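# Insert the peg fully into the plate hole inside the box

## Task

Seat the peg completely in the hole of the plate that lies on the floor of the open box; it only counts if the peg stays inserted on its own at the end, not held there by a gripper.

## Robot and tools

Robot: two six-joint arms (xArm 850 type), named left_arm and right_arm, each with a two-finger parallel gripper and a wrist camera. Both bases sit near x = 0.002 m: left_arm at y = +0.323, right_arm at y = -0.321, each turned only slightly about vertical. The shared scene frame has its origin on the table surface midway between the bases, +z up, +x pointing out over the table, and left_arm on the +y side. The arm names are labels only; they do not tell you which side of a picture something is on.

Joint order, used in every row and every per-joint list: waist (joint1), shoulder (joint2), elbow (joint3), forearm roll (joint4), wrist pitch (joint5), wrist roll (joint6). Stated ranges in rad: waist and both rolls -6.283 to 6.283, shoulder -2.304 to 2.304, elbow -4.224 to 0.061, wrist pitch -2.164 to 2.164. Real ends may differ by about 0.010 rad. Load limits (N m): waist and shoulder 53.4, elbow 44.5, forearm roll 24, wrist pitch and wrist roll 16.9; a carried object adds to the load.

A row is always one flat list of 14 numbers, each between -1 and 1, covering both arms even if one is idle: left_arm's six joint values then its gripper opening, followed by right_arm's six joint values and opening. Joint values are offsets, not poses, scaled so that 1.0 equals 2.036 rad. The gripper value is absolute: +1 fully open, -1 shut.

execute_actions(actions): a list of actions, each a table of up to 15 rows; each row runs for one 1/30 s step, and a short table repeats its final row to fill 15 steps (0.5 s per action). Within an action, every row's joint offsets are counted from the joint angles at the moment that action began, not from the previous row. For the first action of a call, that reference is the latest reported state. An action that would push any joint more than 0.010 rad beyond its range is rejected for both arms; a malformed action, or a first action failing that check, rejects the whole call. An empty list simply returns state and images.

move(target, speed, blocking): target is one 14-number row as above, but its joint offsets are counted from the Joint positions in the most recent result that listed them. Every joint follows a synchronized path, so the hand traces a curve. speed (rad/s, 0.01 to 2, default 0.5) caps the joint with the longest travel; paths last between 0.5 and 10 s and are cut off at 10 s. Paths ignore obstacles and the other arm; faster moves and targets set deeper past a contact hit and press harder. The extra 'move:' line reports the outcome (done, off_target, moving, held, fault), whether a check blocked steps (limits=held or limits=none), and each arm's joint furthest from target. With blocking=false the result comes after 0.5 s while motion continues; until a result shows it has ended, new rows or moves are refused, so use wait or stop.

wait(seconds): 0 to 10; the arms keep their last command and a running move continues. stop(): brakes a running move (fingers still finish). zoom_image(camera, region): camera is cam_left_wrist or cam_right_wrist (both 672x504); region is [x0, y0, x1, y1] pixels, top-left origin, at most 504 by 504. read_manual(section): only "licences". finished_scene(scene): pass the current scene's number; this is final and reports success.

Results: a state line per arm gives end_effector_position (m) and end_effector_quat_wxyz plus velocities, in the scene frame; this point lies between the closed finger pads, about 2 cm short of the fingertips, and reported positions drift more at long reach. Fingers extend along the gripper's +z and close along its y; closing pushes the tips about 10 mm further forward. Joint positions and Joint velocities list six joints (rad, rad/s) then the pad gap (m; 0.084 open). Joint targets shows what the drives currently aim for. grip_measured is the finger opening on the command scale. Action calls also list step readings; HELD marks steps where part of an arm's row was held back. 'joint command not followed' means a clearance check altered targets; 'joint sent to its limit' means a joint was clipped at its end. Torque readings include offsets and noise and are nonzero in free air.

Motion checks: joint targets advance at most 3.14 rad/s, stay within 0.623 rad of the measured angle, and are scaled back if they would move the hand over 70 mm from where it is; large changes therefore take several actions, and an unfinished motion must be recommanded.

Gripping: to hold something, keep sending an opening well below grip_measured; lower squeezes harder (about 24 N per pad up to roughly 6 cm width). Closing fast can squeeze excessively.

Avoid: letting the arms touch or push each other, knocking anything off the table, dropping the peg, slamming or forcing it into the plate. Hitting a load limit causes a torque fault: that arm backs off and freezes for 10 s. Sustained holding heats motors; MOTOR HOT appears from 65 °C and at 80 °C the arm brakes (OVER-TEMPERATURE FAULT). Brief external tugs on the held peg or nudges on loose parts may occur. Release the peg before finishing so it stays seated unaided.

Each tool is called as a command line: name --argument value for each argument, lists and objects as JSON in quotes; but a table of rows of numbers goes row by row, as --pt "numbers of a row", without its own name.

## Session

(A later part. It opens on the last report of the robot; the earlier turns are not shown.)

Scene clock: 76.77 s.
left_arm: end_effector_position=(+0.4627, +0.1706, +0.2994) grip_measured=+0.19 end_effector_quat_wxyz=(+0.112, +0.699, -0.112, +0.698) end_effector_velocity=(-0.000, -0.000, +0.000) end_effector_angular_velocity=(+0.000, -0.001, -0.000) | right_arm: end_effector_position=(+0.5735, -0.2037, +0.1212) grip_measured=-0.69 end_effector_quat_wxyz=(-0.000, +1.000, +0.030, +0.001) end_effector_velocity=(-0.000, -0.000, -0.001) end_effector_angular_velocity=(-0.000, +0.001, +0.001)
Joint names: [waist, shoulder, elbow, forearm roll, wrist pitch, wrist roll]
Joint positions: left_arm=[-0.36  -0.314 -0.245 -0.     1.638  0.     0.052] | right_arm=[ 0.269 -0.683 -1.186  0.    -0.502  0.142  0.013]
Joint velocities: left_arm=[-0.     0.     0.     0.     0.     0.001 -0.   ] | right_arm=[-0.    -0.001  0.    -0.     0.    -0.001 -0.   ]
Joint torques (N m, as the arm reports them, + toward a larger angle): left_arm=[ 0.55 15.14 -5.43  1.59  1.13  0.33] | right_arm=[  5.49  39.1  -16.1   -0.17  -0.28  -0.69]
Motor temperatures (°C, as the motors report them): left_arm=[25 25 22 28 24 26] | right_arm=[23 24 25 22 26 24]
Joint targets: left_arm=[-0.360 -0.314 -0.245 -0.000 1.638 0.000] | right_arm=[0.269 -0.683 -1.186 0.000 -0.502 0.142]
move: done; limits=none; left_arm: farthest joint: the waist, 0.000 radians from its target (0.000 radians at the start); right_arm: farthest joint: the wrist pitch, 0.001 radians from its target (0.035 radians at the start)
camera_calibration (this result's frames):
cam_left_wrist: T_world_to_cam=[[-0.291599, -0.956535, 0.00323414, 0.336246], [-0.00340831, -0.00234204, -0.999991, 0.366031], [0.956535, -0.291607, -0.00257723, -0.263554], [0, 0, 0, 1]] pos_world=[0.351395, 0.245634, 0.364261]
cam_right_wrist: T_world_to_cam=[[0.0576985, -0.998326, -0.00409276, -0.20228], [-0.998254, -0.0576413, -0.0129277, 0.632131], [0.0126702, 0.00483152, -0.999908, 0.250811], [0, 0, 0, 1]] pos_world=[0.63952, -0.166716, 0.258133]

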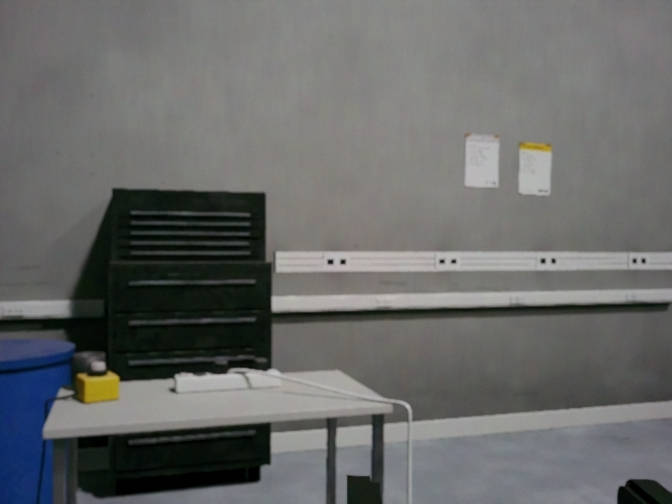

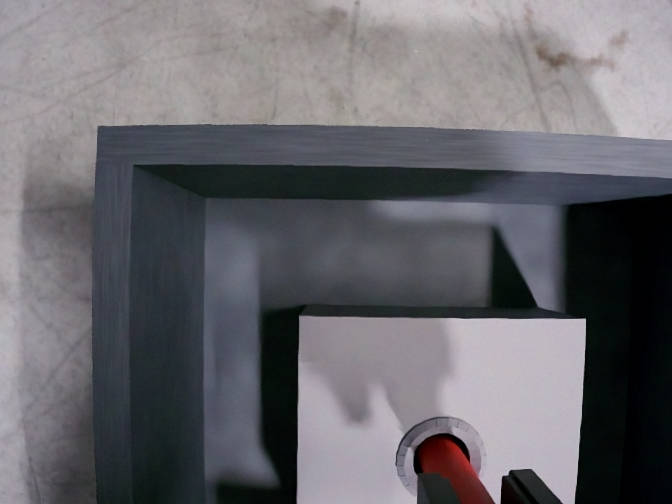

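move --target '[0,0,0,0,0,0,0.2,0,-0.0215,-0.0006,0,0.0206,0,-0.9]' --speed 0.03

Scene clock: 82.03 s.
left_arm: end_effector_position=(+0.4627, +0.1706, +0.2994) grip_measured=+0.19 end_effector_quat_wxyz=(+0.112, +0.699, -0.112, +0.698) end_effector_velocity=(-0.000, +0.000, -0.000) end_effector_angular_velocity=(-0.001, +0.002, +0.000) | right_arm: end_effector_position=(+0.5733, -0.2037, +0.0962) grip_measured=-0.69 end_effector_quat_wxyz=(-0.000, +1.000, +0.030, +0.000) end_effector_velocity=(-0.000, +0.000, -0.001) end_effector_angular_velocity=(-0.000, +0.000, +0.001)
Joint names: [waist, shoulder, elbow, forearm roll, wrist pitch, wrist roll]
Joint positions: left_arm=[-0.36  -0.314 -0.245 -0.     1.638  0.     0.052] | right_arm=[ 0.269 -0.726 -1.187  0.    -0.46   0.142  0.013]
Joint velocities: left_arm=[ 0.    -0.     0.001  0.    -0.001 -0.001 -0.   ] | right_arm=[ 0.    -0.001 -0.    -0.     0.001 -0.001 -0.   ]
Joint torques (N m, as the arm reports them, + toward a larger angle): left_arm=[ 0.88 14.78 -6.06  1.31  1.22  0.24] | right_arm=[  1.96  42.23 -13.83  -0.45  -0.79  -0.65]
Motor temperatures (°C, as the motors report them): left_arm=[25 24 22 28 24 26] | right_arm=[23 24 25 22 26 24]
Joint targets: left_arm=[-0.360 -0.314 -0.245 -0.000 1.638 0.000] | right_arm=[0.269 -0.726 -1.187 0.000 -0.460 0.142]
move: done; limits=none; left_arm: farthest joint: the waist, 0.000 radians from its target (0.000 radians at the start); right_arm: farthest joint: the waist, 0.000 radians from its target (0.000 radians at the start)
camera_calibration (this result's frames):
cam_left_wrist: T_world_to_cam=[[-0.291599, -0.956535, 0.00323423, 0.336246], [-0.00340833, -0.00234213, -0.999991, 0.366031], [0.956535, -0.291607, -0.00257722, -0.263554], [0, 0, 0, 1]] pos_world=[0.351395, 0.245634, 0.364261]
cam_right_wrist: T_world_to_cam=[[0.0576963, -0.998326, -0.00402103, -0.202416], [-0.99826, -0.0576423, -0.0124467, 0.631564], [0.0121941, 0.00473216, -0.999914, 0.22605], [0, 0, 0, 1]] pos_world=[0.639387, -0.166742, 0.233077]

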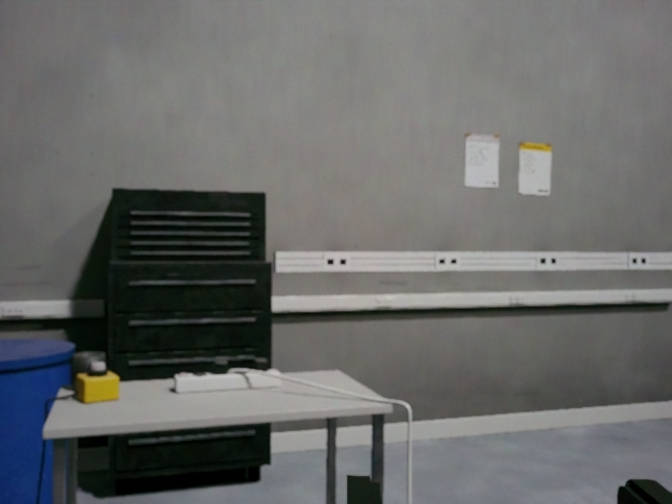

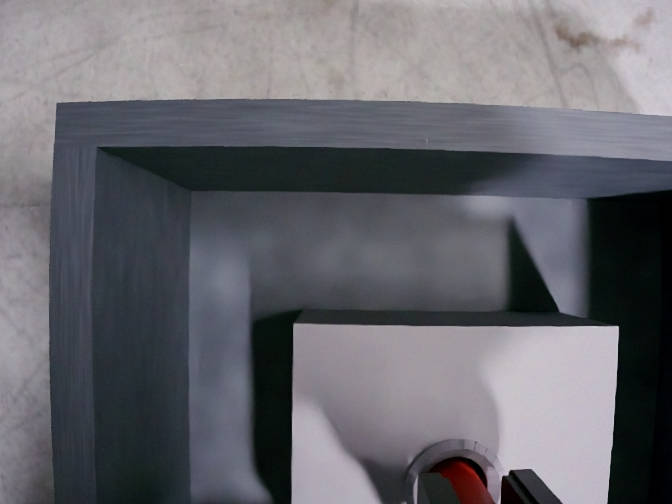

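move --target '[0,0,0,0,0,0,0.2,0.0001,-0.0146,-0.0022,0,0.0125,0,-0.9]' --speed 0.02

Scene clock: 92.10 s.
left_arm: end_effector_position=(+0.4627, +0.1706, +0.2994) grip_measured=+0.19 end_effector_quat_wxyz=(+0.112, +0.699, -0.112, +0.698) end_effector_velocity=(+0.000, +0.000, +0.000) end_effector_angular_velocity=(+0.001, -0.001, +0.000) | right_arm: end_effector_position=(+0.5747, -0.2034, +0.0810) grip_measured=-0.69 end_effector_quat_wxyz=(-0.000, +1.000, +0.030, +0.001) end_effector_velocity=(-0.006, -0.001, -0.005) end_effector_angular_velocity=(-0.003, +0.014, +0.001)
Joint names: [waist, shoulder, elbow, forearm roll, wrist pitch, wrist roll]
Joint positions: left_arm=[-0.36  -0.314 -0.245 -0.     1.638  0.     0.052] | right_arm=[ 0.269 -0.755 -1.192  0.    -0.434  0.142  0.014]
Joint velocities: left_arm=[ 0.     0.    -0.     0.     0.     0.002  0.   ] | right_arm=[ 0.001 -0.005  0.007  0.    -0.003 -0.001  0.   ]
Joint torques (N m, as the arm reports them, + toward a larger angle): left_arm=[ 0.15 15.53 -5.64  1.48  1.17  0.28] | right_arm=[ 2.2  29.54 -5.89 -0.07 -0.56 -0.56]
Motor temperatures (°C, as the motors report them): left_arm=[25 24 22 28 24 26] | right_arm=[23 24 25 22 26 24]
Joint targets: left_arm=[-0.360 -0.314 -0.245 -0.000 1.638 0.000] | right_arm=[0.269 -0.756 -1.191 0.000 -0.435 0.142]
move: done; limits=none; left_arm: farthest joint: the waist, 0.000 radians from its target (0.000 radians at the start); right_arm: farthest joint: the elbow, 0.001 radians from its target (0.005 radians at the start)
camera_calibration (this result's frames):
cam_left_wrist: T_world_to_cam=[[-0.291599, -0.956535, 0.00323399, 0.336246], [-0.00340833, -0.00234189, -0.999991, 0.366031], [0.956535, -0.291607, -0.0025773, -0.263554], [0, 0, 0, 1]] pos_world=[0.351395, 0.245634, 0.364261]
cam_right_wrist: T_world_to_cam=[[0.057905, -0.998313, -0.00435706, -0.202255], [-0.998216, -0.0578349, -0.0147989, 0.632898], [0.0145219, 0.00520622, -0.999881, 0.209588], [0, 0, 0, 1]] pos_world=[0.640437, -0.166401, 0.218048]

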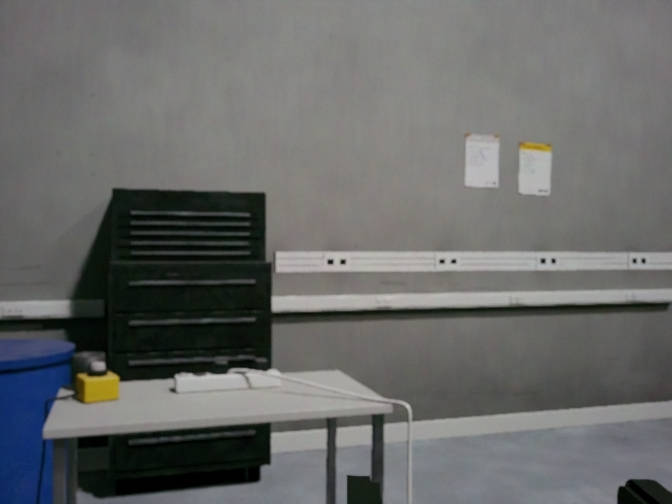

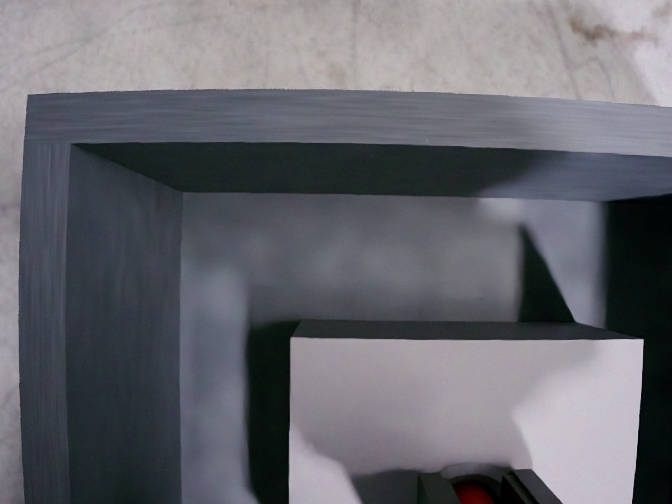

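execute_actions --actions '[[[0,0,0,0,0,0,0.2,0,0,0,0,0,0,-0.2]],[[0,0,0,0,0,0,0.2,0,0.035,0.004,0,-0.032,0,-0.2]]]'

Scene clock: 96.27 s.
left_arm: end_effector_position=(+0.4627, +0.1706, +0.2994) grip_measured=+0.19 end_effector_quat_wxyz=(+0.112, +0.699, -0.112, +0.698) end_effector_velocity=(-0.000, +0.000, +0.000) end_effector_angular_velocity=(-0.000, +0.000, +0.000) | right_arm: end_effector_position=(+0.5725, -0.2038, +0.1192) grip_measured=-0.22 end_effector_quat_wxyz=(+0.000, +1.000, +0.030, -0.000) end_effector_velocity=(+0.001, -0.000, +0.002) end_effector_angular_velocity=(+0.000, -0.002, -0.001)
Joint names: [waist, shoulder, elbow, forearm roll, wrist pitch, wrist roll]
Joint positions: left_arm=[-0.36  -0.314 -0.245 -0.     1.638  0.     0.052] | right_arm=[ 0.269 -0.685 -1.184  0.    -0.499  0.142  0.035]
Joint velocities: left_arm=[-0.  0.  0. -0.  0. -0. -0.] | right_arm=[-0.001  0.003 -0.001  0.    -0.002  0.    -0.   ]
Joint torques (N m, as the arm reports them, + toward a larger angle): left_arm=[ 1.3  15.32 -5.75  1.12  1.12  0.21] | right_arm=[  4.29  39.99 -16.86  -0.49  -0.64  -0.59]
Motor temperatures (°C, as the motors report them): left_arm=[25 24 22 28 24 26] | right_arm=[23 24 25 22 26 24]
Joint targets: left_arm=[-0.360 -0.314 -0.245 -0.000 1.638 0.000] | right_arm=[0.269 -0.684 -1.184 0.000 -0.499 0.142]
Step readings (joint positions; steps 1 to 15: 1st action; 16 to 30: 2nd action):
0: left_arm=[-0.360 -0.314 -0.245 -0.000 1.638 0.000] | right_arm=[0.269 -0.756 -1.192 0.000 -0.435 0.142]
1: left_arm=[-0.360 -0.314 -0.245 -0.000 1.638 0.000] | right_arm=[0.269 -0.756 -1.192 0.000 -0.435 0.142]
2: left_arm=[-0.360 -0.314 -0.245 -0.000 1.638 0.000] | right_arm=[0.269 -0.756 -1.191 0.000 -0.435 0.142]
4: left_arm=[-0.360 -0.314 -0.245 -0.000 1.638 0.000] | right_arm=[0.269 -0.758 -1.189 0.000 -0.435 0.142]
8: left_arm=[-0.360 -0.314 -0.245 -0.000 1.638 0.000] | right_arm=[0.270 -0.757 -1.190 0.000 -0.435 0.142]
15: left_arm=[-0.360 -0.314 -0.245 -0.000 1.638 0.000] | right_arm=[0.269 -0.756 -1.192 0.000 -0.434 0.142]
16: left_arm=[-0.360 -0.314 -0.245 -0.000 1.638 0.000] | right_arm=[0.269 -0.755 -1.192 0.000 -0.435 0.142]
17: left_arm=[-0.360 -0.314 -0.245 -0.000 1.638 0.000] | right_arm=[0.269 -0.750 -1.190 0.000 -0.441 0.142]
19: left_arm=[-0.360 -0.314 -0.245 -0.000 1.638 0.000] | right_arm=[0.269 -0.718 -1.186 0.000 -0.470 0.142]
23: left_arm=[-0.360 -0.314 -0.245 -0.000 1.638 0.000] | right_arm=[0.269 -0.688 -1.186 0.000 -0.495 0.142]
30: Joint positions above
camera_calibration (this result's frames):
cam_left_wrist: T_world_to_cam=[[-0.291599, -0.956535, 0.00323408, 0.336246], [-0.00340831, -0.00234198, -0.999991, 0.366031], [0.956535, -0.291607, -0.00257725, -0.263554], [0, 0, 0, 1]] pos_world=[0.351395, 0.245634, 0.364261]
cam_right_wrist: T_world_to_cam=[[0.0579054, -0.998315, -0.00385819, -0.202462], [-0.99826, -0.0578583, -0.0113517, 0.630857], [0.0111094, 0.00450881, -0.999928, 0.249618], [0, 0, 0, 1]] pos_world=[0.63871, -0.166746, 0.25598]

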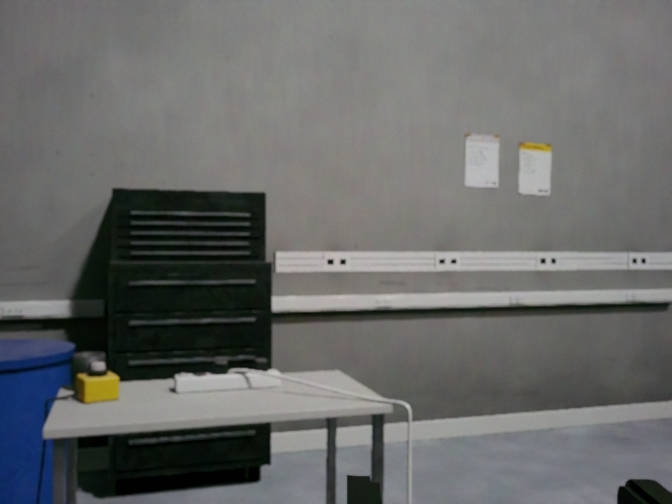

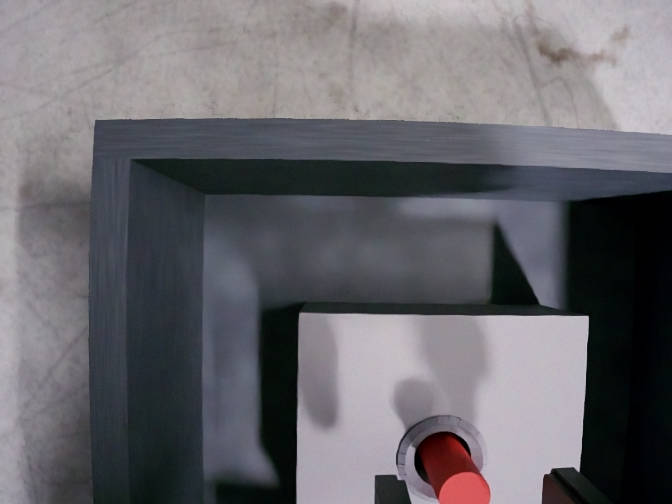

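finished_scene --scene 2

The scene is finished: the task was done.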